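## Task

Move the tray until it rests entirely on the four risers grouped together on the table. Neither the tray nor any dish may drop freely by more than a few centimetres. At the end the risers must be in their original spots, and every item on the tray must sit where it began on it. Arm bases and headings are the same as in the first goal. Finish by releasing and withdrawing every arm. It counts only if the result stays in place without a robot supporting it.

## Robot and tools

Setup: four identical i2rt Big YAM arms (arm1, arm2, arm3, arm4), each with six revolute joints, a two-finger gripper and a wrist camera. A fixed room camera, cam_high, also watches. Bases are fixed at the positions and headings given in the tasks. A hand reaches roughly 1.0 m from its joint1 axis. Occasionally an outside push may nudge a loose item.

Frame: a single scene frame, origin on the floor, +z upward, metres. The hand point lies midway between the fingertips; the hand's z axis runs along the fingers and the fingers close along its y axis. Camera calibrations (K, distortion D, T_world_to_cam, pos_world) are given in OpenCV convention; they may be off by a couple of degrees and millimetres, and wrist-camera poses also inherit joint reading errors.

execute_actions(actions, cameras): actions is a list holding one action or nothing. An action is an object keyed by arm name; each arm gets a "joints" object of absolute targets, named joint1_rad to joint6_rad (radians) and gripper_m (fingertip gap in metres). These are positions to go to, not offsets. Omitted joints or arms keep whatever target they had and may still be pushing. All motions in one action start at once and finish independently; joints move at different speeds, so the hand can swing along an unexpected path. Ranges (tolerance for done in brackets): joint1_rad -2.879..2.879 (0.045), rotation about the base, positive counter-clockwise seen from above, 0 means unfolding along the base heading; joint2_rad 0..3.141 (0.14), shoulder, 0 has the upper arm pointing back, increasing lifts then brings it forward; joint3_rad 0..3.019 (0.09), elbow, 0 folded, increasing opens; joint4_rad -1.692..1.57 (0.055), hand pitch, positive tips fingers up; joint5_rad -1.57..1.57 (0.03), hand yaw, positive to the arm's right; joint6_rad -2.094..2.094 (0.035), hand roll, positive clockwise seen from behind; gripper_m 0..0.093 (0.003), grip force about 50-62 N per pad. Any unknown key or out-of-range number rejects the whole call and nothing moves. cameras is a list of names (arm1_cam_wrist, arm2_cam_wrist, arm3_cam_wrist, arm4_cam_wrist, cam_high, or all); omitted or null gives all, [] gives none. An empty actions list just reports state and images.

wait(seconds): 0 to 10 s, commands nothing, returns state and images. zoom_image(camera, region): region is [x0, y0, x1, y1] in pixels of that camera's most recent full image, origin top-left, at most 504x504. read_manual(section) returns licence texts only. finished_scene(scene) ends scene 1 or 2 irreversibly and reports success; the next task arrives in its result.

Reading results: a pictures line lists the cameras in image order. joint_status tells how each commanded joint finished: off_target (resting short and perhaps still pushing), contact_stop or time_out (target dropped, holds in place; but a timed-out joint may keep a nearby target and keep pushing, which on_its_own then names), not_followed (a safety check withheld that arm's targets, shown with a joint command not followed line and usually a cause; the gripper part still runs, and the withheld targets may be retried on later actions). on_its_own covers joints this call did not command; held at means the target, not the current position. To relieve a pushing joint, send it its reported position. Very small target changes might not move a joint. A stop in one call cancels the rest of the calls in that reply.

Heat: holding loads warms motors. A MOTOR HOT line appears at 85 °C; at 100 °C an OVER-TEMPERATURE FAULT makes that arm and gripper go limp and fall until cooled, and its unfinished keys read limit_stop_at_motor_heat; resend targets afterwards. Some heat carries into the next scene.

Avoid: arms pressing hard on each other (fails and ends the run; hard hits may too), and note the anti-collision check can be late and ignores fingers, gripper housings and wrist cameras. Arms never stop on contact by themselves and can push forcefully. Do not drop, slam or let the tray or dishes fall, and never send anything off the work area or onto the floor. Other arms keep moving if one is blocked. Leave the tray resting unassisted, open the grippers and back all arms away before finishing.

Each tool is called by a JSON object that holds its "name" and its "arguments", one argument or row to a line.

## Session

{"name": "execute_actions", "arguments": {
  "actions": []
}}

Scene clock: 0.00 s.
arm1.joint_positions: joint1_rad=-1.488 joint2_rad=+0.459 joint3_rad=+1.317 joint4_rad=-1.177 joint5_rad=+0.154 joint6_rad=-0.427 gripper_m=+0.094
arm1.joint_status: not commanded
arm1.hand: x=-0.4631 y=-1.5748 z=+1.5790 quat_wxyz=(-0.562, +0.152, -0.796, +0.167) (m; scene frame)
arm2.joint_positions: joint1_rad=+0.868 joint2_rad=+0.588 joint3_rad=+1.401 joint4_rad=-1.336 joint5_rad=-0.201 joint6_rad=-0.341 gripper_m=+0.094
arm2.joint_status: not commanded
arm2.hand: x=+0.7881 y=-1.4050 z=+1.5870 quat_wxyz=(-0.214, -0.674, -0.538, +0.460) (m; scene frame)
arm3.joint_positions: joint1_rad=+0.208 joint2_rad=+0.582 joint3_rad=+1.390 joint4_rad=-1.241 joint5_rad=+0.090 joint6_rad=-0.428 gripper_m=+0.094
arm3.joint_status: not commanded
arm3.hand: x=-1.4435 y=-0.7303 z=+1.5320 quat_wxyz=(-0.529, +0.228, -0.811, +0.100) (m; scene frame)
arm4.joint_positions: joint1_rad=+0.405 joint2_rad=+0.460 joint3_rad=+1.423 joint4_rad=-1.207 joint5_rad=+0.139 joint6_rad=-0.081 gripper_m=+0.095
arm4.joint_status: not commanded
arm4.hand: x=-0.2065 y=-0.9116 z=+1.5671 quat_wxyz=(-0.462, -0.440, -0.654, +0.406) (m; scene frame)
pictures: arm1_cam_wrist, arm2_cam_wrist, arm3_cam_wrist, arm4_cam_wrist, cam_high
camera_calibration (this result's frames):
arm1_cam_wrist: T_world_to_cam=[[0.0278902, -0.89883, 0.43741, -2.09954], [-0.814375, -0.274182, -0.511487, 0.00347555], [0.579669, -0.34195, -0.739631, 1.02107], [0, 0, 0, 1]] pos_world=[-0.530498, -1.53702, 1.67536]
arm2_cam_wrist: T_world_to_cam=[[-0.92472, 0.324186, 0.199491, 0.871138], [0.223025, 0.886139, -0.406223, 1.71749], [-0.308469, -0.331151, -0.891732, 1.31634], [0, 0, 0, 1]] pos_world=[0.828567, -1.36843, 1.69773]
arm3_cam_wrist: T_world_to_cam=[[0.262733, -0.872847, 0.411229, -0.882279], [-0.795791, -0.437033, -0.419189, -0.821041], [0.545608, -0.217117, -0.809427, 1.99648], [0, 0, 0, 1]] pos_world=[-1.51087, -0.695446, 1.63465]
arm4_cam_wrist: T_world_to_cam=[[-0.945928, -0.301815, 0.118864, -0.65242], [-0.307397, 0.717051, -0.625576, 1.57468], [0.103577, -0.628288, -0.771055, 0.777555], [0, 0, 0, 1]] pos_world=[-0.213625, -0.837511, 1.66217]
Images, in order (width x height): arm1_cam_wrist 504x504, arm2_cam_wrist 504x504, arm3_cam_wrist 504x504, arm4_cam_wrist 504x504, cam_high 896x504.

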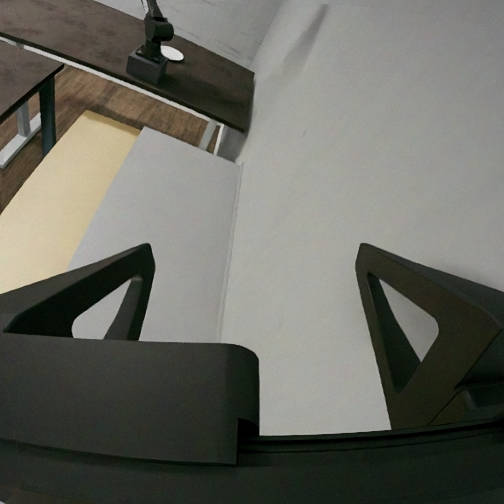

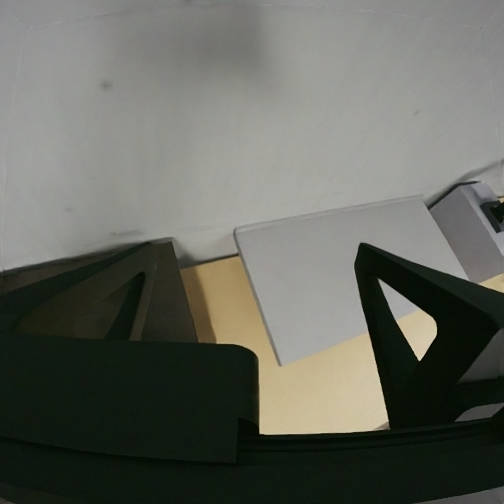

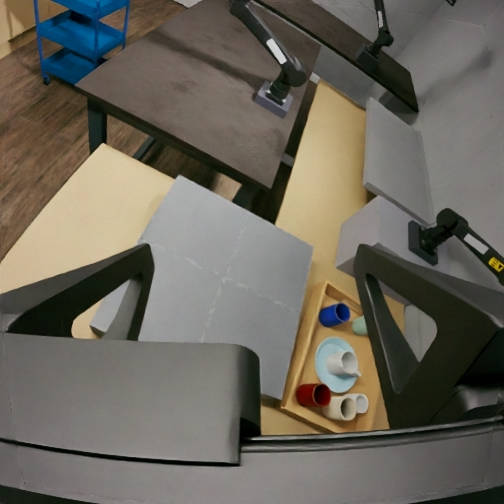

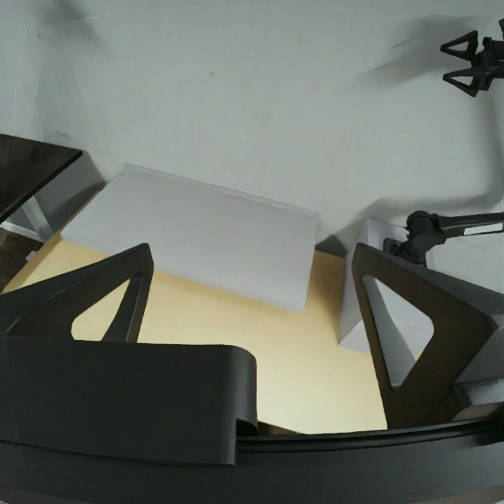

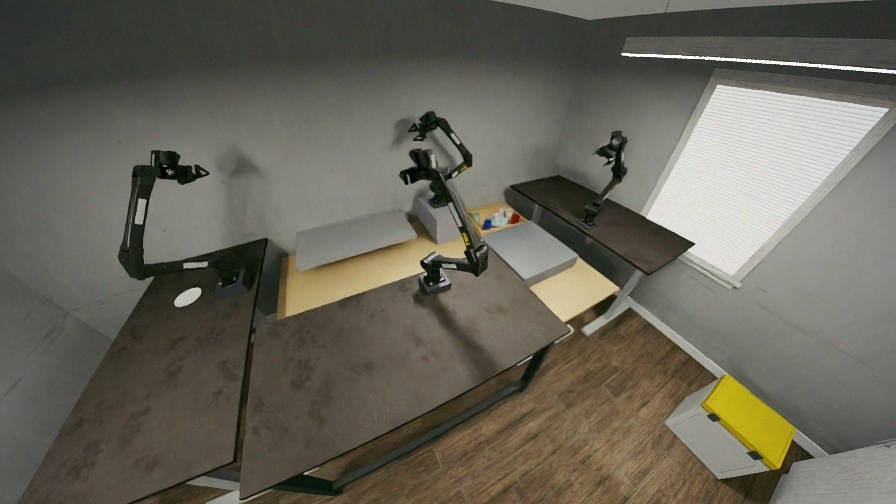

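{"name": "execute_actions", "arguments": {
  "actions": [
    {"arm1":{"joints":{"joint1_rad":1.126,"joint2_rad":1.7,"joint3_rad":0.6,"joint4_rad":-0.47,"joint5_rad":0,"joint6_rad":1.265,"gripper_m":0.05}},"arm3":{"joints":{"joint1_rad":-1.161,"joint2_rad":2.15,"joint3_rad":1.74,"joint4_rad":-1.145,"joint5_rad":0,"joint6_rad":0.55,"gripper_m":0.05}}}
  ],
  "cameras": ["arm1_cam_wrist","arm3_cam_wrist"]
}}

Scene clock: 16.27 s.
arm1.joint_positions: joint1_rad=+1.121 joint2_rad=+1.690 joint3_rad=+0.605 joint4_rad=-0.458 joint5_rad=-0.001 joint6_rad=+1.257 gripper_m=+0.050
arm1.joint_status: all done
arm1.hand: x=-0.9450 y=-1.4153 z=+0.9236 quat_wxyz=(+0.007, +0.649, -0.760, -0.013) (m; scene frame)
arm2.joint_positions: joint1_rad=+0.868 joint2_rad=+0.588 joint3_rad=+1.401 joint4_rad=-1.336 joint5_rad=-0.201 joint6_rad=-0.341 gripper_m=+0.094
arm2.joint_status: not commanded
arm2.hand: x=+0.7881 y=-1.4050 z=+1.5870 quat_wxyz=(-0.214, -0.674, -0.538, +0.460) (m; scene frame)
arm3.joint_positions: joint1_rad=-1.155 joint2_rad=+2.166 joint3_rad=+1.716 joint4_rad=-1.146 joint5_rad=+0.001 joint6_rad=+0.539 gripper_m=+0.050
arm3.joint_status: all done
arm3.hand: x=-1.4336 y=-1.3329 z=+0.9528 quat_wxyz=(+0.016, -0.757, -0.653, -0.005) (m; scene frame)
arm4.joint_positions: joint1_rad=+0.405 joint2_rad=+0.460 joint3_rad=+1.423 joint4_rad=-1.207 joint5_rad=+0.139 joint6_rad=-0.081 gripper_m=+0.095
arm4.joint_status: not commanded
arm4.hand: x=-0.2065 y=-0.9116 z=+1.5671 quat_wxyz=(-0.462, -0.440, -0.654, +0.406) (m; scene frame)
pictures: arm1_cam_wrist, arm3_cam_wrist
camera_calibration (this result's frames):
arm1_cam_wrist: T_world_to_cam=[[0.986247, -0.165209, -0.00486734, 0.696342], [-0.131978, -0.804912, 0.578532, -1.79342], [-0.0994964, -0.569933, -0.815645, -0.0240845], [0, 0, 0, 1]] pos_world=[-0.925852, -1.34223, 1.02129]
arm3_cam_wrist: T_world_to_cam=[[-0.990033, 0.13912, 0.0219292, -1.24889], [0.124187, 0.788897, 0.601847, 0.66073], [0.0664289, 0.598571, -0.798311, 1.78107], [0, 0, 0, 1]] pos_world=[-1.43681, -1.4136, 1.05158]
Images, in order (width x height): arm1_cam_wrist 504x504, arm3_cam_wrist 504x504.

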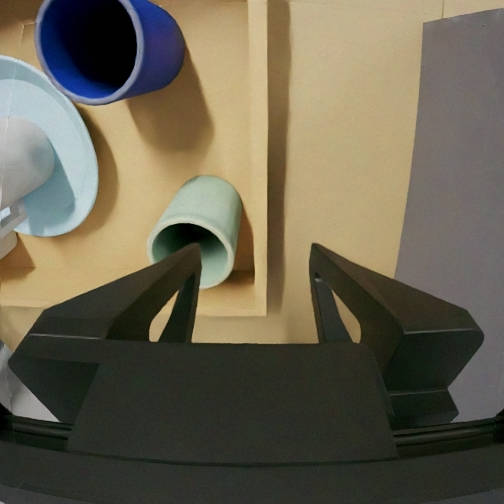

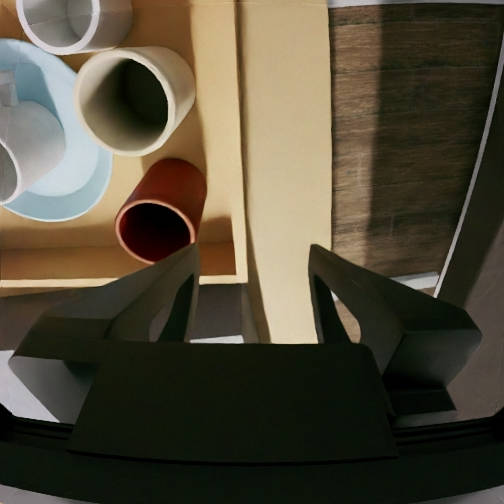

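{"name": "execute_actions", "arguments": {
  "actions": [
    {"arm1":{"joints":{"joint1_rad":1.09,"joint2_rad":2.11,"joint3_rad":0.63,"joint4_rad":-0.08,"joint6_rad":1.23,"gripper_m":0.04}},"arm3":{"joints":{"joint1_rad":-1.125,"joint2_rad":2.42,"joint3_rad":1.77,"joint4_rad":-0.89,"joint6_rad":0.58,"gripper_m":0.04}}}
  ],
  "cameras": ["arm1_cam_wrist","arm3_cam_wrist"]
}}

Scene clock: 21.97 s.
arm1.joint_positions: joint1_rad=+1.101 joint2_rad=+2.105 joint3_rad=+0.623 joint4_rad=-0.094 joint5_rad=-0.001 joint6_rad=+1.238 gripper_m=+0.040
arm1.joint_status: all done
arm1.hand: x=-0.9298 y=-1.4166 z=+0.8042 quat_wxyz=(+0.001, +0.649, -0.760, +0.002) (m; scene frame)
arm2.joint_positions: joint1_rad=+0.868 joint2_rad=+0.588 joint3_rad=+1.401 joint4_rad=-1.336 joint5_rad=-0.201 joint6_rad=-0.341 gripper_m=+0.094
arm2.joint_status: not commanded
arm2.hand: x=+0.7881 y=-1.4050 z=+1.5870 quat_wxyz=(-0.214, -0.674, -0.538, +0.460) (m; scene frame)
arm3.joint_positions: joint1_rad=-1.128 joint2_rad=+2.444 joint3_rad=+1.746 joint4_rad=-0.906 joint5_rad=+0.002 joint6_rad=+0.569 gripper_m=+0.040
arm3.joint_status: all done
arm3.hand: x=-1.4138 y=-1.3358 z=+0.7892 quat_wxyz=(+0.020, -0.758, -0.652, -0.006) (m; scene frame)
arm4.joint_positions: joint1_rad=+0.405 joint2_rad=+0.460 joint3_rad=+1.423 joint4_rad=-1.207 joint5_rad=+0.139 joint6_rad=-0.081 gripper_m=+0.095
arm4.joint_status: not commanded
arm4.hand: x=-0.2065 y=-0.9116 z=+1.5671 quat_wxyz=(-0.462, -0.440, -0.654, +0.406) (m; scene frame)
pictures: arm1_cam_wrist, arm3_cam_wrist
camera_calibration (this result's frames):
arm1_cam_wrist: T_world_to_cam=[[0.985863, -0.165345, 0.0271075, 0.654367], [-0.149621, -0.795939, 0.586596, -1.73356], [-0.0754146, -0.582359, -0.809426, -0.120946], [0, 0, 0, 1]] pos_world=[-0.913614, -1.34205, 0.901265]
arm3_cam_wrist: T_world_to_cam=[[-0.98945, 0.142306, 0.02717, -1.22426], [0.129466, 0.784346, 0.606663, 0.756695], [0.0650211, 0.60378, -0.794495, 1.65283], [0, 0, 0, 1]] pos_world=[-1.41678, -1.41724, 0.887373]
Images, in order (width x height): arm1_cam_wrist 504x504, arm3_cam_wrist 504x504.

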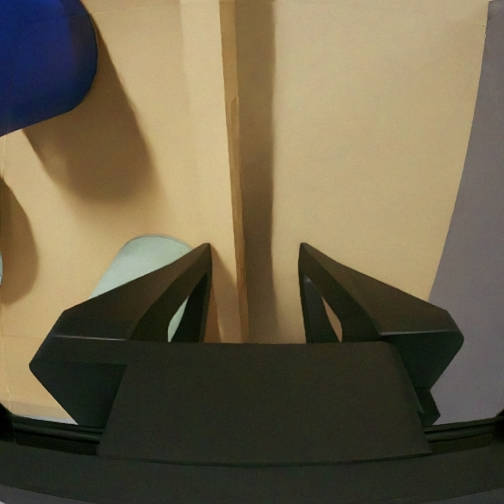

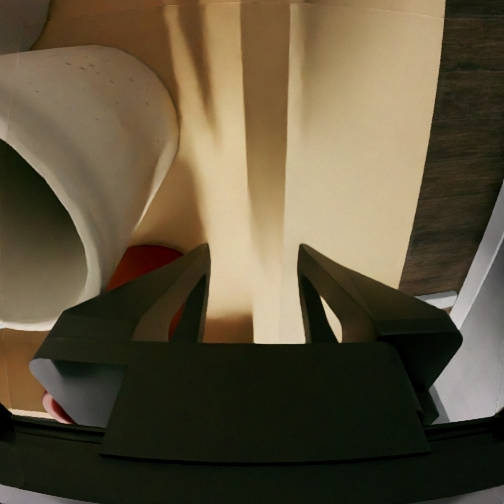

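{"name": "execute_actions", "arguments": {
  "actions": [
    {"arm1":{"joints":{"joint3_rad":0.69,"joint4_rad":-0.14}}}
  ],
  "cameras": []
}}

{"name": "execute_actions", "arguments": {
  "actions": [
    {"arm1":{"joints":{"joint2_rad":2.325,"joint3_rad":0.75,"joint4_rad":0.02}},"arm3":{"joints":{"joint2_rad":2.53,"joint3_rad":1.81,"joint4_rad":-0.82}}}
  ],
  "cameras": ["arm1_cam_wrist","arm3_cam_wrist"]
}}

Scene clock: 26.40 s.
arm1.joint_positions: joint1_rad=+1.101 joint2_rad=+2.105 joint3_rad=+0.689 joint4_rad=-0.126 joint5_rad=-0.001 joint6_rad=+1.237 gripper_m=+0.040
arm1.joint_status: all done
arm1.hand: x=-0.9596 y=-1.4007 z=+0.8074 quat_wxyz=(+0.007, +0.650, -0.760, -0.014) (m; scene frame)
arm2.joint_positions: joint1_rad=+0.868 joint2_rad=+0.588 joint3_rad=+1.401 joint4_rad=-1.336 joint5_rad=-0.201 joint6_rad=-0.341 gripper_m=+0.094
arm2.joint_status: not commanded
arm2.hand: x=+0.7881 y=-1.4050 z=+1.5870 quat_wxyz=(-0.214, -0.674, -0.538, +0.460) (m; scene frame)
arm3.joint_positions: joint1_rad=-1.128 joint2_rad=+2.444 joint3_rad=+1.746 joint4_rad=-0.906 joint5_rad=+0.002 joint6_rad=+0.569 gripper_m=+0.040
arm3.joint_status: not commanded
arm3.hand: x=-1.4138 y=-1.3358 z=+0.7892 quat_wxyz=(+0.020, -0.758, -0.652, -0.006) (m; scene frame)
arm4.joint_positions: joint1_rad=+0.405 joint2_rad=+0.460 joint3_rad=+1.423 joint4_rad=-1.207 joint5_rad=+0.139 joint6_rad=-0.081 gripper_m=+0.095
arm4.joint_status: not commanded
arm4.hand: x=-0.2065 y=-0.9116 z=+1.5671 quat_wxyz=(-0.462, -0.440, -0.654, +0.406) (m; scene frame)
pictures: none
No camera images: the call's "cameras" was empty. Leave "cameras" out to get every camera's image.

Scene clock: 28.50 s.
arm1.joint_positions: joint1_rad=+1.101 joint2_rad=+2.126 joint3_rad=+0.707 joint4_rad=-0.114 joint5_rad=+0.000 joint6_rad=+1.237 gripper_m=+0.040
arm1.joint_status: joint2_rad time_out (moved +0.021 of +0.220); joint4_rad time_out (moved +0.013 of +0.146); the others done
arm1.on_its_own: joint2_rad reads +2.126 and still pushes toward +2.325 since a time_out; joint4_rad reads -0.114 and still pushes toward +0.020 since a time_out
arm1.hand: x=-0.9657 y=-1.3974 z=+0.8021 quat_wxyz=(+0.008, +0.650, -0.760, -0.018) (m; scene frame)
arm2.joint_positions: joint1_rad=+0.868 joint2_rad=+0.588 joint3_rad=+1.401 joint4_rad=-1.336 joint5_rad=-0.201 joint6_rad=-0.341 gripper_m=+0.094
arm2.joint_status: not commanded
arm2.hand: x=+0.7881 y=-1.4050 z=+1.5870 quat_wxyz=(-0.214, -0.674, -0.538, +0.460) (m; scene frame)
arm3.joint_positions: joint1_rad=-1.131 joint2_rad=+2.515 joint3_rad=+1.779 joint4_rad=-0.832 joint5_rad=-0.001 joint6_rad=+0.573 gripper_m=+0.040
arm3.joint_status: all done
arm3.hand: x=-1.4100 y=-1.3472 z=+0.7540 quat_wxyz=(+0.002, -0.760, -0.649, -0.002) (m; scene frame)
arm4.joint_positions: joint1_rad=+0.405 joint2_rad=+0.460 joint3_rad=+1.423 joint4_rad=-1.207 joint5_rad=+0.139 joint6_rad=-0.081 gripper_m=+0.095
arm4.joint_status: not commanded
arm4.hand: x=-0.2065 y=-0.9116 z=+1.5671 quat_wxyz=(-0.462, -0.440, -0.654, +0.406) (m; scene frame)
pictures: arm1_cam_wrist, arm3_cam_wrist
camera_calibration (this result's frames):
arm1_cam_wrist: T_world_to_cam=[[0.986224, -0.164826, -0.0139845, 0.726958], [-0.126906, -0.808132, 0.575168, -1.70835], [-0.106104, -0.565469, -0.817916, -0.113388], [0, 0, 0, 1]] pos_world=[-0.945774, -1.32487, 0.900012]
arm3_cam_wrist: T_world_to_cam=[[-0.988768, 0.149361, 0.00532496, -1.19099], [0.124368, 0.80251, 0.583533, 0.821195], [0.0828837, 0.577641, -0.812072, 1.63477], [0, 0, 0, 1]] pos_world=[-1.41524, -1.42544, 0.854695]
Images, in order (width x height): arm1_cam_wrist 504x504, arm3_cam_wrist 504x504.

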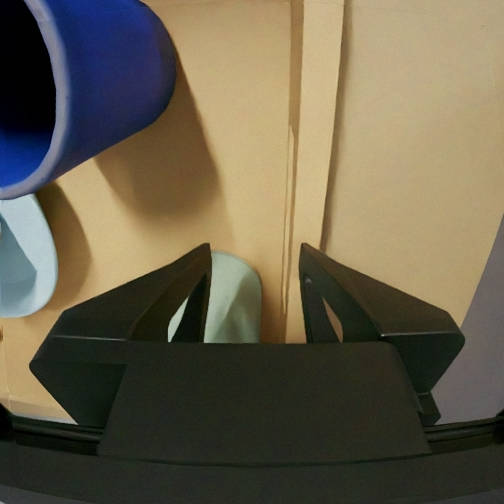

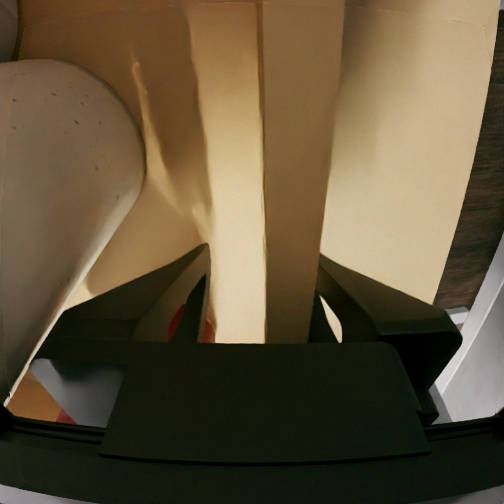

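{"name": "execute_actions", "arguments": {
  "actions": [
    {"arm1":{"joints":{"joint1_rad":1.02,"joint2_rad":2.026,"joint3_rad":0.665,"joint4_rad":-0.23,"joint6_rad":1.165}}}
  ],
  "cameras": ["arm1_cam_wrist"]
}}

Scene clock: 32.47 s.
arm1.joint_positions: joint1_rad=+1.024 joint2_rad=+2.021 joint3_rad=+0.660 joint4_rad=-0.218 joint5_rad=-0.001 joint6_rad=+1.173 gripper_m=+0.040
arm1.joint_status: all done
arm1.hand: x=-0.9344 y=-1.3858 z=+0.8310 quat_wxyz=(+0.001, +0.645, -0.764, +0.004) (m; scene frame)
arm2.joint_positions: joint1_rad=+0.868 joint2_rad=+0.588 joint3_rad=+1.401 joint4_rad=-1.336 joint5_rad=-0.201 joint6_rad=-0.341 gripper_m=+0.094
arm2.joint_status: not commanded
arm2.hand: x=+0.7881 y=-1.4050 z=+1.5870 quat_wxyz=(-0.214, -0.674, -0.538, +0.460) (m; scene frame)
arm3.joint_positions: joint1_rad=-1.131 joint2_rad=+2.515 joint3_rad=+1.779 joint4_rad=-0.832 joint5_rad=-0.001 joint6_rad=+0.573 gripper_m=+0.040
arm3.joint_status: not commanded
arm3.hand: x=-1.4100 y=-1.3472 z=+0.7540 quat_wxyz=(+0.002, -0.760, -0.649, -0.002) (m; scene frame)
arm4.joint_positions: joint1_rad=+0.405 joint2_rad=+0.460 joint3_rad=+1.423 joint4_rad=-1.207 joint5_rad=+0.139 joint6_rad=-0.081 gripper_m=+0.095
arm4.joint_status: not commanded
arm4.hand: x=-0.2065 y=-0.9116 z=+1.5671 quat_wxyz=(-0.462, -0.440, -0.654, +0.406) (m; scene frame)
pictures: arm1_cam_wrist
camera_calibration (this result's frames):
arm1_cam_wrist: T_world_to_cam=[[0.983778, -0.176923, 0.0296394, 0.643164], [-0.160289, -0.792769, 0.588068, -1.7323], [-0.0805454, -0.58328, -0.808268, -0.0886271], [0, 0, 0, 1]] pos_world=[-0.917538, -1.31122, 0.928013]
Images, in order (width x height): arm1_cam_wrist 504x504.

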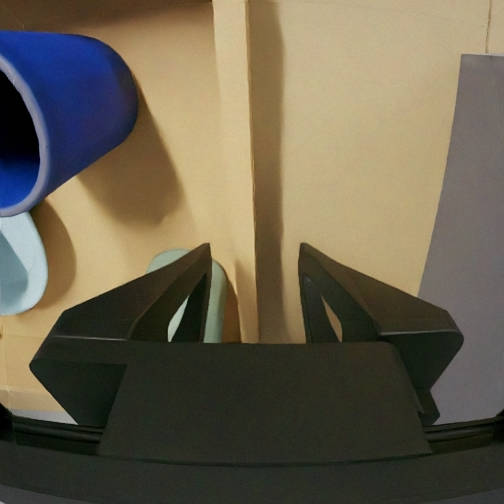

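Descend in two matched steps.

{"name": "execute_actions", "arguments": {
  "actions": [
    {"arm1":{"joints":{"joint2_rad":2.17,"joint3_rad":0.71,"joint4_rad":-0.11}}}
  ],
  "cameras": []
}}

{"name": "execute_actions", "arguments": {
  "actions": [
    {"arm1":{"joints":{"joint2_rad":2.29,"joint3_rad":0.75,"joint4_rad":-0.02}}}
  ],
  "cameras": ["arm1_cam_wrist"]
}}

Scene clock: 35.73 s.
arm1.joint_positions: joint1_rad=+1.024 joint2_rad=+2.164 joint3_rad=+0.708 joint4_rad=-0.123 joint5_rad=-0.001 joint6_rad=+1.172 gripper_m=+0.040
arm1.joint_status: all done
arm1.hand: x=-0.9403 y=-1.3821 z=+0.7899 quat_wxyz=(+0.001, +0.645, -0.764, +0.003) (m; scene frame)
arm2.joint_positions: joint1_rad=+0.868 joint2_rad=+0.588 joint3_rad=+1.401 joint4_rad=-1.336 joint5_rad=-0.201 joint6_rad=-0.341 gripper_m=+0.094
arm2.joint_status: not commanded
arm2.hand: x=+0.7881 y=-1.4050 z=+1.5870 quat_wxyz=(-0.214, -0.674, -0.538, +0.460) (m; scene frame)
arm3.joint_positions: joint1_rad=-1.131 joint2_rad=+2.515 joint3_rad=+1.779 joint4_rad=-0.832 joint5_rad=-0.001 joint6_rad=+0.573 gripper_m=+0.040
arm3.joint_status: not commanded
arm3.hand: x=-1.4100 y=-1.3472 z=+0.7540 quat_wxyz=(+0.002, -0.760, -0.649, -0.002) (m; scene frame)
arm4.joint_positions: joint1_rad=+0.405 joint2_rad=+0.460 joint3_rad=+1.423 joint4_rad=-1.207 joint5_rad=+0.139 joint6_rad=-0.081 gripper_m=+0.095
arm4.joint_status: not commanded
arm4.hand: x=-0.2065 y=-0.9116 z=+1.5671 quat_wxyz=(-0.462, -0.440, -0.654, +0.406) (m; scene frame)
pictures: none
No camera images: the call's "cameras" was empty. Leave "cameras" out to get every camera's image.

Scene clock: 36.63 s.
arm1.joint_positions: joint1_rad=+1.024 joint2_rad=+2.284 joint3_rad=+0.746 joint4_rad=-0.034 joint5_rad=+0.002 joint6_rad=+1.171 gripper_m=+0.040
arm1.joint_status: all done
arm1.hand: x=-0.9414 y=-1.3810 z=+0.7536 quat_wxyz=(+0.000, +0.645, -0.764, +0.000) (m; scene frame)
arm2.joint_positions: joint1_rad=+0.868 joint2_rad=+0.588 joint3_rad=+1.401 joint4_rad=-1.336 joint5_rad=-0.201 joint6_rad=-0.341 gripper_m=+0.094
arm2.joint_status: not commanded
arm2.hand: x=+0.7881 y=-1.4050 z=+1.5870 quat_wxyz=(-0.214, -0.674, -0.538, +0.460) (m; scene frame)
arm3.joint_positions: joint1_rad=-1.131 joint2_rad=+2.515 joint3_rad=+1.779 joint4_rad=-0.832 joint5_rad=-0.001 joint6_rad=+0.573 gripper_m=+0.040
arm3.joint_status: not commanded
arm3.hand: x=-1.4100 y=-1.3472 z=+0.7540 quat_wxyz=(+0.002, -0.760, -0.649, -0.002) (m; scene frame)
arm4.joint_positions: joint1_rad=+0.405 joint2_rad=+0.460 joint3_rad=+1.423 joint4_rad=-1.207 joint5_rad=+0.139 joint6_rad=-0.081 gripper_m=+0.095
arm4.joint_status: not commanded
arm4.hand: x=-0.2065 y=-0.9116 z=+1.5671 quat_wxyz=(-0.462, -0.440, -0.654, +0.406) (m; scene frame)
pictures: arm1_cam_wrist
camera_calibration (this result's frames):
arm1_cam_wrist: T_world_to_cam=[[0.984112, -0.175975, 0.0235965, 0.659355], [-0.156456, -0.79667, 0.583814, -1.68266], [-0.0839378, -0.57823, -0.811545, -0.142731], [0, 0, 0, 1]] pos_world=[-0.924122, -1.30703, 0.850969]
Images, in order (width x height): arm1_cam_wrist 504x504.

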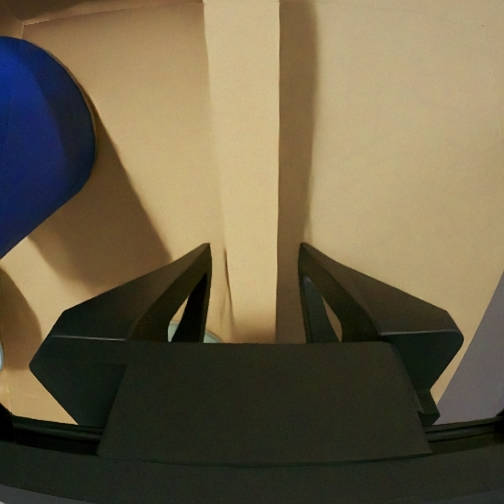

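{"name": "execute_actions", "arguments": {
  "actions": [
    {"arm1":{"joints":{"joint2_rad":2.33,"joint3_rad":0.765,"joint4_rad":0.01,"gripper_m":0}},"arm3":{"joints":{"joint1_rad":-1.15,"joint2_rad":2.55,"gripper_m":0}}}
  ],
  "cameras": []
}}

{"name": "execute_actions", "arguments": {
  "actions": [
    {"arm1":{"joints":{"joint2_rad":1.92,"joint3_rad":0.7,"joint4_rad":-0.25}},"arm3":{"joints":{"joint2_rad":2.27,"joint3_rad":1.79,"joint4_rad":-0.955}}}
  ],
  "cameras": ["cam_high"]
}}

Scene clock: 50.70 s.
arm1.joint_positions: joint1_rad=+1.023 joint2_rad=+2.292 joint3_rad=+0.746 joint4_rad=-0.020 joint5_rad=+0.008 joint6_rad=+1.139 gripper_m=+0.010
arm1.joint_status: gripper_m off_target (ended at +0.010, target +0.000); the others done
arm1.hand: x=-0.9409 y=-1.3798 z=+0.7510 quat_wxyz=(-0.002, +0.657, -0.754, -0.004) (m; scene frame)
arm2.joint_positions: joint1_rad=+0.868 joint2_rad=+0.588 joint3_rad=+1.401 joint4_rad=-1.336 joint5_rad=-0.201 joint6_rad=-0.341 gripper_m=+0.094
arm2.joint_status: not commanded
arm2.hand: x=+0.7881 y=-1.4050 z=+1.5870 quat_wxyz=(-0.214, -0.674, -0.538, +0.460) (m; scene frame)
arm3.joint_positions: joint1_rad=-1.147 joint2_rad=+2.515 joint3_rad=+1.779 joint4_rad=-0.838 joint5_rad=-0.004 joint6_rad=+0.524 gripper_m=+0.010
arm3.joint_status: gripper_m off_target (ended at +0.010, target +0.000); the others done
arm3.hand: x=-1.4201 y=-1.3498 z=+0.7538 quat_wxyz=(+0.005, -0.750, -0.662, -0.004) (m; scene frame)
arm4.joint_positions: joint1_rad=+0.405 joint2_rad=+0.460 joint3_rad=+1.423 joint4_rad=-1.207 joint5_rad=+0.139 joint6_rad=-0.081 gripper_m=+0.095
arm4.joint_status: not commanded
arm4.hand: x=-0.2065 y=-0.9116 z=+1.5671 quat_wxyz=(-0.462, -0.440, -0.654, +0.406) (m; scene frame)
pictures: none
No camera images: the call's "cameras" was empty. Leave "cameras" out to get every camera's image.

Scene clock: 52.00 s.
arm1.joint_positions: joint1_rad=+1.024 joint2_rad=+2.007 joint3_rad=+0.678 joint4_rad=-0.251 joint5_rad=+0.009 joint6_rad=+1.166 gripper_m=+0.010
arm1.joint_status: all done
arm1.hand: x=-0.9395 y=-1.3803 z=+0.8369 quat_wxyz=(-0.005, +0.647, -0.762, +0.003) (m; scene frame)
arm2.joint_positions: joint1_rad=+0.868 joint2_rad=+0.588 joint3_rad=+1.401 joint4_rad=-1.336 joint5_rad=-0.201 joint6_rad=-0.341 gripper_m=+0.094
arm2.joint_status: not commanded
arm2.hand: x=+0.7881 y=-1.4050 z=+1.5870 quat_wxyz=(-0.214, -0.674, -0.538, +0.460) (m; scene frame)
arm3.joint_positions: joint1_rad=-1.136 joint2_rad=+2.409 joint3_rad=+1.741 joint4_rad=-0.937 joint5_rad=-0.020 joint6_rad=+0.551 gripper_m=+0.010
arm3.joint_status: all done
arm3.hand: x=-1.4148 y=-1.3366 z=+0.8098 quat_wxyz=(+0.017, -0.755, -0.655, -0.016) (m; scene frame)
arm4.joint_positions: joint1_rad=+0.405 joint2_rad=+0.460 joint3_rad=+1.423 joint4_rad=-1.207 joint5_rad=+0.139 joint6_rad=-0.081 gripper_m=+0.095
arm4.joint_status: not commanded
arm4.hand: x=-0.2065 y=-0.9116 z=+1.5671 quat_wxyz=(-0.462, -0.440, -0.654, +0.406) (m; scene frame)
pictures: cam_high
Images, in order (width x height): cam_high 896x504.

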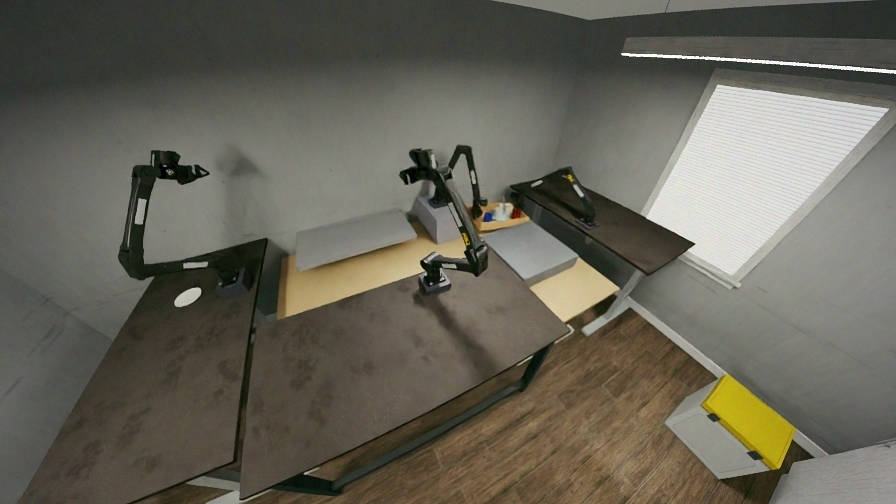

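{"name": "execute_actions", "arguments": {
  "actions": [
    {"arm1":{"joints":{"joint2_rad":1.62,"joint3_rad":0.685,"joint4_rad":-0.53}},"arm3":{"joints":{"joint2_rad":2.09,"joint3_rad":1.83,"joint4_rad":-1.13}}}
  ],
  "cameras": []
}}

{"name": "execute_actions", "arguments": {
  "actions": [
    {"arm1":{"joints":{"joint1_rad":0.645,"joint2_rad":1.79,"joint3_rad":1.0,"joint4_rad":-0.655,"joint6_rad":0.71}},"arm3":{"joints":{"joint1_rad":-0.98,"joint2_rad":1.83,"joint3_rad":1.34,"joint4_rad":-0.92,"joint6_rad":0.66}}}
  ],
  "cameras": ["cam_high"]
}}

Scene clock: 56.80 s.
arm1.joint_positions: joint1_rad=+1.024 joint2_rad=+1.680 joint3_rad=+0.657 joint4_rad=-0.524 joint5_rad=+0.011 joint6_rad=+1.168 gripper_m=+0.010
arm1.joint_status: all done
arm1.hand: x=-0.9418 y=-1.3783 z=+0.9364 quat_wxyz=(+0.000, +0.646, -0.763, -0.013) (m; scene frame)
arm2.joint_positions: joint1_rad=+0.868 joint2_rad=+0.588 joint3_rad=+1.401 joint4_rad=-1.336 joint5_rad=-0.201 joint6_rad=-0.341 gripper_m=+0.094
arm2.joint_status: not commanded
arm2.hand: x=+0.7881 y=-1.4050 z=+1.5870 quat_wxyz=(-0.214, -0.674, -0.538, +0.460) (m; scene frame)
arm3.joint_positions: joint1_rad=-1.135 joint2_rad=+2.227 joint3_rad=+1.741 joint4_rad=-1.121 joint5_rad=-0.019 joint6_rad=+0.557 gripper_m=+0.010
arm3.joint_status: all done
arm3.hand: x=-1.4164 y=-1.3331 z=+0.9234 quat_wxyz=(+0.018, -0.756, -0.654, -0.016) (m; scene frame)
arm4.joint_positions: joint1_rad=+0.405 joint2_rad=+0.460 joint3_rad=+1.423 joint4_rad=-1.207 joint5_rad=+0.139 joint6_rad=-0.081 gripper_m=+0.095
arm4.joint_status: not commanded
arm4.hand: x=-0.2065 y=-0.9116 z=+1.5671 quat_wxyz=(-0.462, -0.440, -0.654, +0.406) (m; scene frame)
pictures: none
No camera images: the call's "cameras" was empty. Leave "cameras" out to get every camera's image.

Scene clock: 59.30 s.
arm1.joint_positions: joint1_rad=+0.637 joint2_rad=+1.867 joint3_rad=+0.959 joint4_rad=-0.644 joint5_rad=+0.004 joint6_rad=+0.730 gripper_m=+0.010
arm1.joint_status: all done
arm1.hand: x=-0.9120 y=-1.2030 z=+0.9347 quat_wxyz=(-0.002, +0.666, -0.746, -0.010) (m; scene frame)
arm2.joint_positions: joint1_rad=+0.868 joint2_rad=+0.588 joint3_rad=+1.401 joint4_rad=-1.336 joint5_rad=-0.201 joint6_rad=-0.341 gripper_m=+0.094
arm2.joint_status: not commanded
arm2.hand: x=+0.7881 y=-1.4050 z=+1.5870 quat_wxyz=(-0.214, -0.674, -0.538, +0.460) (m; scene frame)
arm3.joint_positions: joint1_rad=-0.968 joint2_rad=+1.979 joint3_rad=+1.281 joint4_rad=-0.924 joint5_rad=-0.016 joint6_rad=+0.672 gripper_m=+0.010
arm3.joint_status: joint2_rad time_out (moved -0.249 of -0.397); the others done
arm3.on_its_own: joint2_rad reads +1.979 and still pushes toward +1.830 since a time_out
arm3.hand: x=-1.3895 y=-1.1815 z=+0.9202 quat_wxyz=(+0.027, -0.739, -0.673, -0.014) (m; scene frame)
arm4.joint_positions: joint1_rad=+0.405 joint2_rad=+0.460 joint3_rad=+1.423 joint4_rad=-1.207 joint5_rad=+0.139 joint6_rad=-0.081 gripper_m=+0.095
arm4.joint_status: not commanded
arm4.hand: x=-0.2065 y=-0.9116 z=+1.5671 quat_wxyz=(-0.462, -0.440, -0.654, +0.406) (m; scene frame)
pictures: cam_high
Images, in order (width x height): cam_high 896x504.

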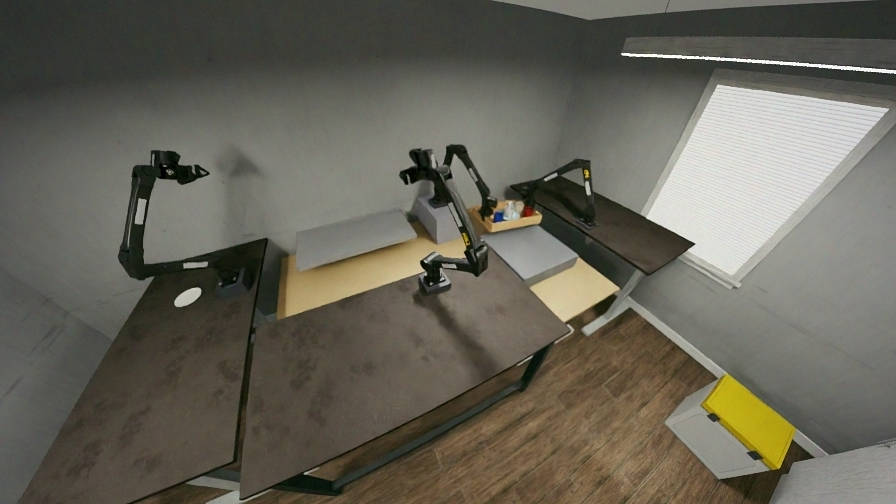

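{"name": "execute_actions", "arguments": {
  "actions": [
    {"arm1":{"joints":{"joint1_rad":0.429,"joint2_rad":2.05,"joint3_rad":1.475,"joint4_rad":-0.87,"joint6_rad":0.46}},"arm3":{"joints":{"joint1_rad":-0.77,"joint2_rad":1.63,"joint3_rad":1.02,"joint4_rad":-0.77,"joint6_rad":0.85}}}
  ],
  "cameras": []
}}

{"name": "execute_actions", "arguments": {
  "actions": [
    {"arm1":{"joints":{"joint1_rad":0.303,"joint2_rad":2.43,"joint3_rad":2.21,"joint4_rad":-1.225,"joint6_rad":0.285}},"arm3":{"joints":{"joint1_rad":-0.42,"joint2_rad":1.51,"joint3_rad":0.82,"joint4_rad":-0.71,"joint6_rad":1.14}}}
  ],
  "cameras": ["arm1_cam_wrist","arm3_cam_wrist","cam_high"]
}}

Scene clock: 64.73 s.
arm1.joint_positions: joint1_rad=+0.440 joint2_rad=+2.140 joint3_rad=+1.414 joint4_rad=-0.847 joint5_rad=-0.008 joint6_rad=+0.482 gripper_m=+0.010
arm1.joint_status: all done
arm1.hand: x=-0.8924 y=-1.0420 z=+0.9215 quat_wxyz=(+0.005, +0.684, -0.729, -0.001) (m; scene frame)
arm2.joint_positions: joint1_rad=+0.868 joint2_rad=+0.588 joint3_rad=+1.401 joint4_rad=-1.336 joint5_rad=-0.201 joint6_rad=-0.341 gripper_m=+0.094
arm2.joint_status: not commanded
arm2.hand: x=+0.7881 y=-1.4050 z=+1.5870 quat_wxyz=(-0.214, -0.674, -0.538, +0.460) (m; scene frame)
arm3.joint_positions: joint1_rad=-0.752 joint2_rad=+1.752 joint3_rad=+0.949 joint4_rad=-0.769 joint5_rad=-0.007 joint6_rad=+0.841 gripper_m=+0.010
arm3.joint_status: all done
arm3.hand: x=-1.3713 y=-1.0469 z=+0.9310 quat_wxyz=(+0.004, -0.723, -0.690, -0.006) (m; scene frame)
arm4.joint_positions: joint1_rad=+0.405 joint2_rad=+0.460 joint3_rad=+1.423 joint4_rad=-1.207 joint5_rad=+0.139 joint6_rad=-0.081 gripper_m=+0.095
arm4.joint_status: not commanded
arm4.hand: x=-0.2065 y=-0.9116 z=+1.5671 quat_wxyz=(-0.462, -0.440, -0.654, +0.406) (m; scene frame)
pictures: none
No camera images: the call's "cameras" was empty. Leave "cameras" out to get every camera's image.

Scene clock: 67.50 s.
arm1.joint_positions: joint1_rad=+0.315 joint2_rad=+2.523 joint3_rad=+2.102 joint4_rad=-1.185 joint5_rad=-0.009 joint6_rad=+0.313 gripper_m=+0.010
arm1.joint_status: joint3_rad time_out (moved +0.688 of +0.796); the others done
arm1.on_its_own: joint3_rad reads +2.102 and still pushes toward +2.210 since a time_out
arm1.hand: x=-0.8673 y=-0.8819 z=+0.9010 quat_wxyz=(+0.013, +0.701, -0.713, +0.013) (m; scene frame)
arm2.joint_positions: joint1_rad=+0.868 joint2_rad=+0.588 joint3_rad=+1.401 joint4_rad=-1.336 joint5_rad=-0.201 joint6_rad=-0.341 gripper_m=+0.094
arm2.joint_status: not commanded
arm2.hand: x=+0.7881 y=-1.4050 z=+1.5870 quat_wxyz=(-0.214, -0.674, -0.538, +0.460) (m; scene frame)
arm3.joint_positions: joint1_rad=-0.409 joint2_rad=+1.631 joint3_rad=+0.769 joint4_rad=-0.703 joint5_rad=+0.002 joint6_rad=+1.141 gripper_m=+0.010
arm3.joint_status: all done
arm3.hand: x=-1.3443 y=-0.9048 z=+0.9307 quat_wxyz=(+0.000, -0.708, -0.706, -0.002) (m; scene frame)
arm4.joint_positions: joint1_rad=+0.405 joint2_rad=+0.460 joint3_rad=+1.423 joint4_rad=-1.207 joint5_rad=+0.139 joint6_rad=-0.081 gripper_m=+0.095
arm4.joint_status: not commanded
arm4.hand: x=-0.2065 y=-0.9116 z=+1.5671 quat_wxyz=(-0.462, -0.440, -0.654, +0.406) (m; scene frame)
pictures: arm1_cam_wrist, arm3_cam_wrist, cam_high
camera_calibration (this result's frames):
arm1_cam_wrist: T_world_to_cam=[[0.99935, -0.0262077, 0.0247362, 0.815093], [-0.0358723, -0.789128, 0.61318, -1.2747], [0.00345004, -0.613669, -0.789556, 0.296418], [0, 0, 0, 1]] pos_world=[-0.861312, -0.802635, 0.995494]
arm3_cam_wrist: T_world_to_cam=[[-0.999988, -0.00415911, 0.00243717, -1.34436], [-0.00196635, 0.813533, 0.581515, 0.196904], [-0.00440131, 0.581504, -0.813532, 1.4048], [0, 0, 0, 1]] pos_world=[-1.33777, -0.982674, 1.03162]
Images, in order (width x height): arm1_cam_wrist 504x504, arm3_cam_wrist 504x504, cam_high 896x504.

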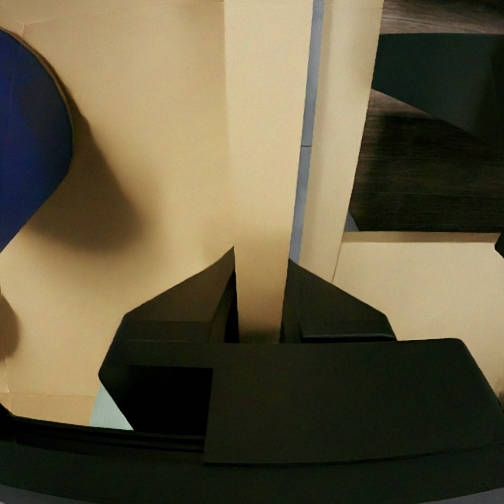

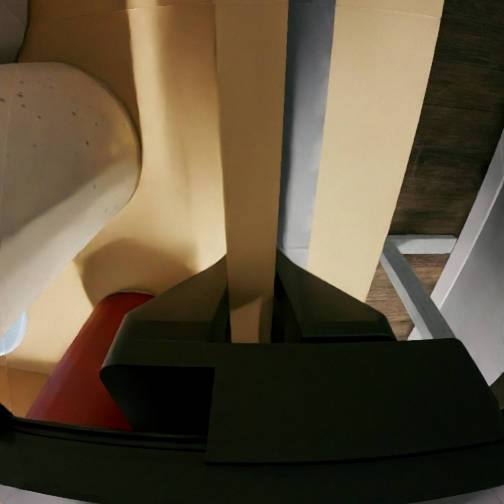

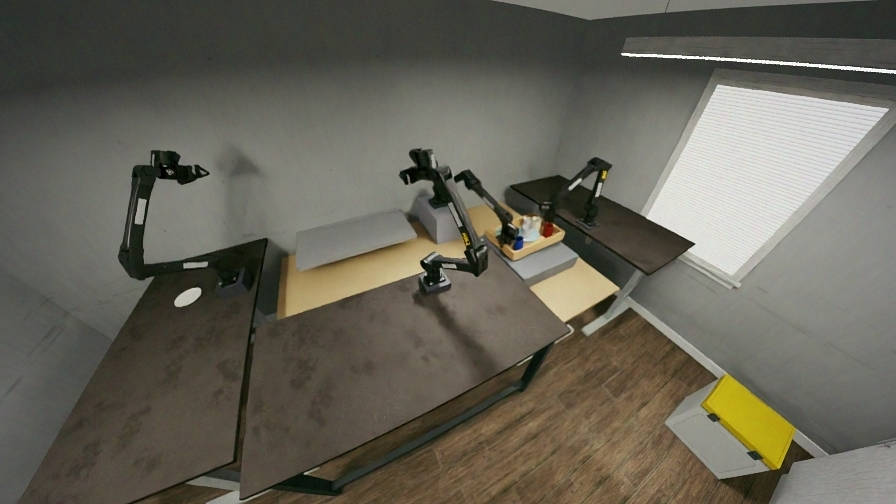

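{"name": "execute_actions", "arguments": {
  "actions": [
    {"arm1":{"joints":{"joint2_rad":2.47,"joint3_rad":2.18,"joint4_rad":-1.17}},"arm3":{"joints":{"joint2_rad":1.66,"joint3_rad":0.81,"joint4_rad":-0.55}}}
  ],
  "cameras": []
}}

{"name": "execute_actions", "arguments": {
  "actions": [
    {"arm1":{"joints":{"joint2_rad":2.53,"joint4_rad":-1.12}},"arm3":{"joints":{"joint2_rad":1.78,"joint4_rad":-0.44}}}
  ],
  "cameras": ["arm1_cam_wrist"]
}}

Scene clock: 72.87 s.
arm1.joint_positions: joint1_rad=+0.313 joint2_rad=+2.545 joint3_rad=+2.102 joint4_rad=-1.171 joint5_rad=+0.001 joint6_rad=+0.307 gripper_m=+0.010
arm1.joint_status: all done
arm1.hand: x=-0.8635 y=-0.8829 z=+0.8856 quat_wxyz=(+0.011, +0.702, -0.712, +0.019) (m; scene frame)
arm2.joint_positions: joint1_rad=+0.868 joint2_rad=+0.588 joint3_rad=+1.401 joint4_rad=-1.336 joint5_rad=-0.201 joint6_rad=-0.341 gripper_m=+0.094
arm2.joint_status: not commanded
arm2.hand: x=+0.7881 y=-1.4050 z=+1.5870 quat_wxyz=(-0.214, -0.674, -0.538, +0.460) (m; scene frame)
arm3.joint_positions: joint1_rad=-0.411 joint2_rad=+1.756 joint3_rad=+0.758 joint4_rad=-0.566 joint5_rad=+0.009 joint6_rad=+1.133 gripper_m=+0.010
arm3.joint_status: all done
arm3.hand: x=-1.3415 y=-0.9080 z=+0.8852 quat_wxyz=(-0.001, -0.706, -0.708, +0.001) (m; scene frame)
arm4.joint_positions: joint1_rad=+0.405 joint2_rad=+0.460 joint3_rad=+1.423 joint4_rad=-1.207 joint5_rad=+0.139 joint6_rad=-0.081 gripper_m=+0.095
arm4.joint_status: not commanded
arm4.hand: x=-0.2065 y=-0.9116 z=+1.5671 quat_wxyz=(-0.462, -0.440, -0.654, +0.406) (m; scene frame)
pictures: none
No camera images: the call's "cameras" was empty. Leave "cameras" out to get every camera's image.

Scene clock: 74.77 s.
arm1.joint_positions: joint1_rad=+0.309 joint2_rad=+2.553 joint3_rad=+2.102 joint4_rad=-1.166 joint5_rad=+0.001 joint6_rad=+0.297 gripper_m=+0.010
arm1.joint_status: all done
arm1.hand: x=-0.8609 y=-0.8832 z=+0.8798 quat_wxyz=(+0.012, +0.704, -0.710, +0.020) (m; scene frame)
arm2.joint_positions: joint1_rad=+0.868 joint2_rad=+0.588 joint3_rad=+1.401 joint4_rad=-1.336 joint5_rad=-0.201 joint6_rad=-0.341 gripper_m=+0.094
arm2.joint_status: not commanded
arm2.hand: x=+0.7881 y=-1.4050 z=+1.5870 quat_wxyz=(-0.214, -0.674, -0.538, +0.460) (m; scene frame)
arm3.joint_positions: joint1_rad=-0.414 joint2_rad=+1.787 joint3_rad=+0.756 joint4_rad=-0.519 joint5_rad=+0.012 joint6_rad=+1.124 gripper_m=+0.010
arm3.joint_status: joint4_rad time_out (moved +0.047 of +0.126); the others done
arm3.on_its_own: joint4_rad reads -0.519 and still pushes toward -0.440 since a time_out
arm3.hand: x=-1.3387 y=-0.9108 z=+0.8741 quat_wxyz=(-0.008, -0.704, -0.710, +0.000) (m; scene frame)
arm4.joint_positions: joint1_rad=+0.405 joint2_rad=+0.460 joint3_rad=+1.423 joint4_rad=-1.207 joint5_rad=+0.139 joint6_rad=-0.081 gripper_m=+0.095
arm4.joint_status: not commanded
arm4.hand: x=-0.2065 y=-0.9116 z=+1.5671 quat_wxyz=(-0.462, -0.440, -0.654, +0.406) (m; scene frame)
pictures: arm1_cam_wrist
camera_calibration (this result's frames):
arm1_cam_wrist: T_world_to_cam=[[0.999197, -0.016379, 0.0365676, 0.807255], [-0.0355375, -0.783823, 0.619966, -1.26349], [0.0185081, -0.620768, -0.783776, 0.280523], [0, 0, 0, 1]] pos_world=[-0.856699, -0.802992, 0.973669]
Images, in order (width x height): arm1_cam_wrist 504x504.

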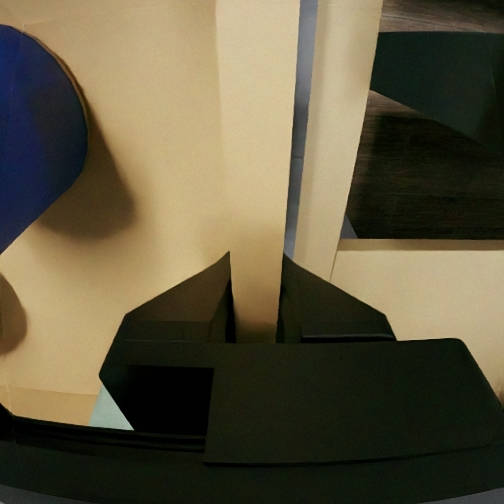

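{"name": "execute_actions", "arguments": {
  "actions": [
    {"arm1":{"joints":{"joint3_rad":2.12,"joint4_rad":-1.16,"gripper_m":0.03}},"arm3":{"joints":{"joint3_rad":0.76,"joint4_rad":-0.53,"gripper_m":0.03}}}
  ],
  "cameras": []
}}

{"name": "execute_actions", "arguments": {
  "actions": [
    {"arm1":{"joints":{"joint2_rad":2.35,"joint4_rad":-1.33}},"arm3":{"joints":{"joint2_rad":1.45,"joint3_rad":0.8,"joint4_rad":-0.9}}}
  ],
  "cameras": []
}}

{"name": "execute_actions", "arguments": {
  "actions": [
    {"arm1":{"joints":{"joint2_rad":1.5,"joint3_rad":1.5,"joint4_rad":-1.4}},"arm3":{"joints":{"joint2_rad":0.8,"joint3_rad":1.0,"joint4_rad":-1.3}}}
  ],
  "cameras": ["arm1_cam_wrist","arm3_cam_wrist"]
}}

Scene clock: 81.10 s.
arm1.joint_positions: joint1_rad=+0.309 joint2_rad=+2.533 joint3_rad=+2.103 joint4_rad=-1.164 joint5_rad=+0.001 joint6_rad=+0.293 gripper_m=+0.030
arm1.joint_status: all done
arm1.hand: x=-0.8626 y=-0.8770 z=+0.8945 quat_wxyz=(+0.006, +0.706, -0.708, +0.009) (m; scene frame)
arm2.joint_positions: joint1_rad=+0.868 joint2_rad=+0.588 joint3_rad=+1.401 joint4_rad=-1.336 joint5_rad=-0.201 joint6_rad=-0.341 gripper_m=+0.094
arm2.joint_status: not commanded
arm2.hand: x=+0.7881 y=-1.4050 z=+1.5870 quat_wxyz=(-0.214, -0.674, -0.538, +0.460) (m; scene frame)
arm3.joint_positions: joint1_rad=-0.414 joint2_rad=+1.787 joint3_rad=+0.755 joint4_rad=-0.515 joint5_rad=+0.002 joint6_rad=+1.129 gripper_m=+0.030
arm3.joint_status: all done
arm3.hand: x=-1.3374 y=-0.9096 z=+0.8740 quat_wxyz=(-0.008, -0.706, -0.708, -0.005) (m; scene frame)
arm4.joint_positions: joint1_rad=+0.405 joint2_rad=+0.460 joint3_rad=+1.423 joint4_rad=-1.207 joint5_rad=+0.139 joint6_rad=-0.081 gripper_m=+0.095
arm4.joint_status: not commanded
arm4.hand: x=-0.2065 y=-0.9116 z=+1.5671 quat_wxyz=(-0.462, -0.440, -0.654, +0.406) (m; scene frame)
pictures: none
No camera images: the call's "cameras" was empty. Leave "cameras" out to get every camera's image.

Scene clock: 82.40 s.
arm1.joint_positions: joint1_rad=+0.309 joint2_rad=+2.324 joint3_rad=+2.106 joint4_rad=-1.317 joint5_rad=+0.001 joint6_rad=+0.293 gripper_m=+0.030
arm1.joint_status: all done
arm1.hand: x=-0.8620 y=-0.8777 z=+1.0400 quat_wxyz=(-0.007, +0.706, -0.708, -0.016) (m; scene frame)
arm2.joint_positions: joint1_rad=+0.868 joint2_rad=+0.588 joint3_rad=+1.401 joint4_rad=-1.336 joint5_rad=-0.201 joint6_rad=-0.341 gripper_m=+0.094
arm2.joint_status: not commanded
arm2.hand: x=+0.7881 y=-1.4050 z=+1.5870 quat_wxyz=(-0.214, -0.674, -0.538, +0.460) (m; scene frame)
arm3.joint_positions: joint1_rad=-0.414 joint2_rad=+1.444 joint3_rad=+0.764 joint4_rad=-0.885 joint5_rad=+0.000 joint6_rad=+1.129 gripper_m=+0.030
arm3.joint_status: all done
arm3.hand: x=-1.3653 y=-0.8969 z=+0.9910 quat_wxyz=(+0.001, -0.706, -0.708, -0.003) (m; scene frame)
arm4.joint_positions: joint1_rad=+0.405 joint2_rad=+0.460 joint3_rad=+1.423 joint4_rad=-1.207 joint5_rad=+0.139 joint6_rad=-0.081 gripper_m=+0.095
arm4.joint_status: not commanded
arm4.hand: x=-0.2065 y=-0.9116 z=+1.5671 quat_wxyz=(-0.462, -0.440, -0.654, +0.406) (m; scene frame)
pictures: none
No camera images: the call's "cameras" was empty. Leave "cameras" out to get every camera's image.

Scene clock: 84.07 s.
arm1.joint_positions: joint1_rad=+0.309 joint2_rad=+1.486 joint3_rad=+1.502 joint4_rad=-1.390 joint5_rad=+0.001 joint6_rad=+0.292 gripper_m=+0.030
arm1.joint_status: all done
arm1.hand: x=-0.7974 y=-1.0929 z=+1.2868 quat_wxyz=(-0.046, +0.702, -0.705, -0.087) (m; scene frame)
arm2.joint_positions: joint1_rad=+0.868 joint2_rad=+0.588 joint3_rad=+1.401 joint4_rad=-1.336 joint5_rad=-0.201 joint6_rad=-0.341 gripper_m=+0.094
arm2.joint_status: not commanded
arm2.hand: x=+0.7881 y=-1.4050 z=+1.5870 quat_wxyz=(-0.214, -0.674, -0.538, +0.460) (m; scene frame)
arm3.joint_positions: joint1_rad=-0.414 joint2_rad=+0.794 joint3_rad=+0.965 joint4_rad=-1.286 joint5_rad=+0.000 joint6_rad=+1.130 gripper_m=+0.030
arm3.joint_status: all done
arm3.hand: x=-1.4105 y=-0.8776 z=+1.2548 quat_wxyz=(-0.209, -0.689, -0.690, -0.079) (m; scene frame)
arm4.joint_positions: joint1_rad=+0.405 joint2_rad=+0.460 joint3_rad=+1.423 joint4_rad=-1.207 joint5_rad=+0.139 joint6_rad=-0.081 gripper_m=+0.095
arm4.joint_status: not commanded
arm4.hand: x=-0.2065 y=-0.9116 z=+1.5671 quat_wxyz=(-0.462, -0.440, -0.654, +0.406) (m; scene frame)
pictures: arm1_cam_wrist, arm3_cam_wrist
camera_calibration (this result's frames):
arm1_cam_wrist: T_world_to_cam=[[0.999274, -0.0117808, -0.036242, 0.824248], [0.00460883, -0.906677, 0.4218, -1.52523], [-0.0378289, -0.421661, -0.905964, 0.79802], [0, 0, 0, 1]] pos_world=[-0.786432, -1.03668, 1.39619]
arm3_cam_wrist: T_world_to_cam=[[-0.91918, -0.0453207, -0.391221, -0.839405], [-0.203369, 0.905292, 0.372945, 0.0443216], [0.337267, 0.422366, -0.841343, 2.02949], [0, 0, 0, 1]] pos_world=[-1.44703, -0.935354, 1.36258]
Images, in order (width x height): arm1_cam_wrist 504x504, arm3_cam_wrist 504x504.

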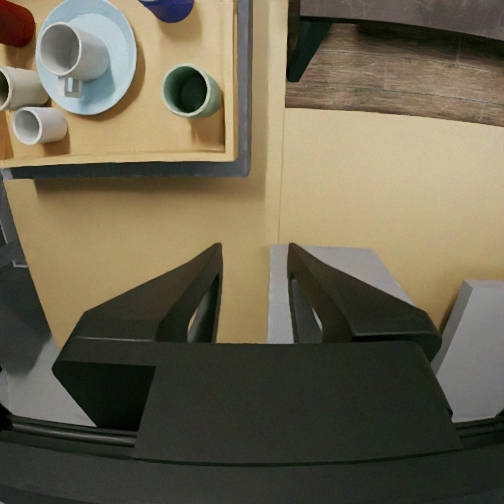

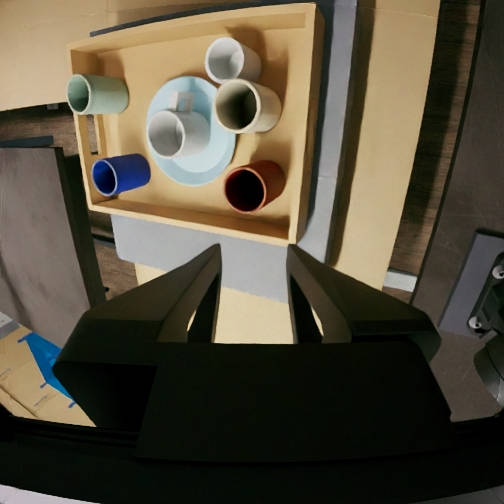

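{"name": "finished_scene", "arguments": {
  "scene": 2
}}

The scene is finished: the task was done.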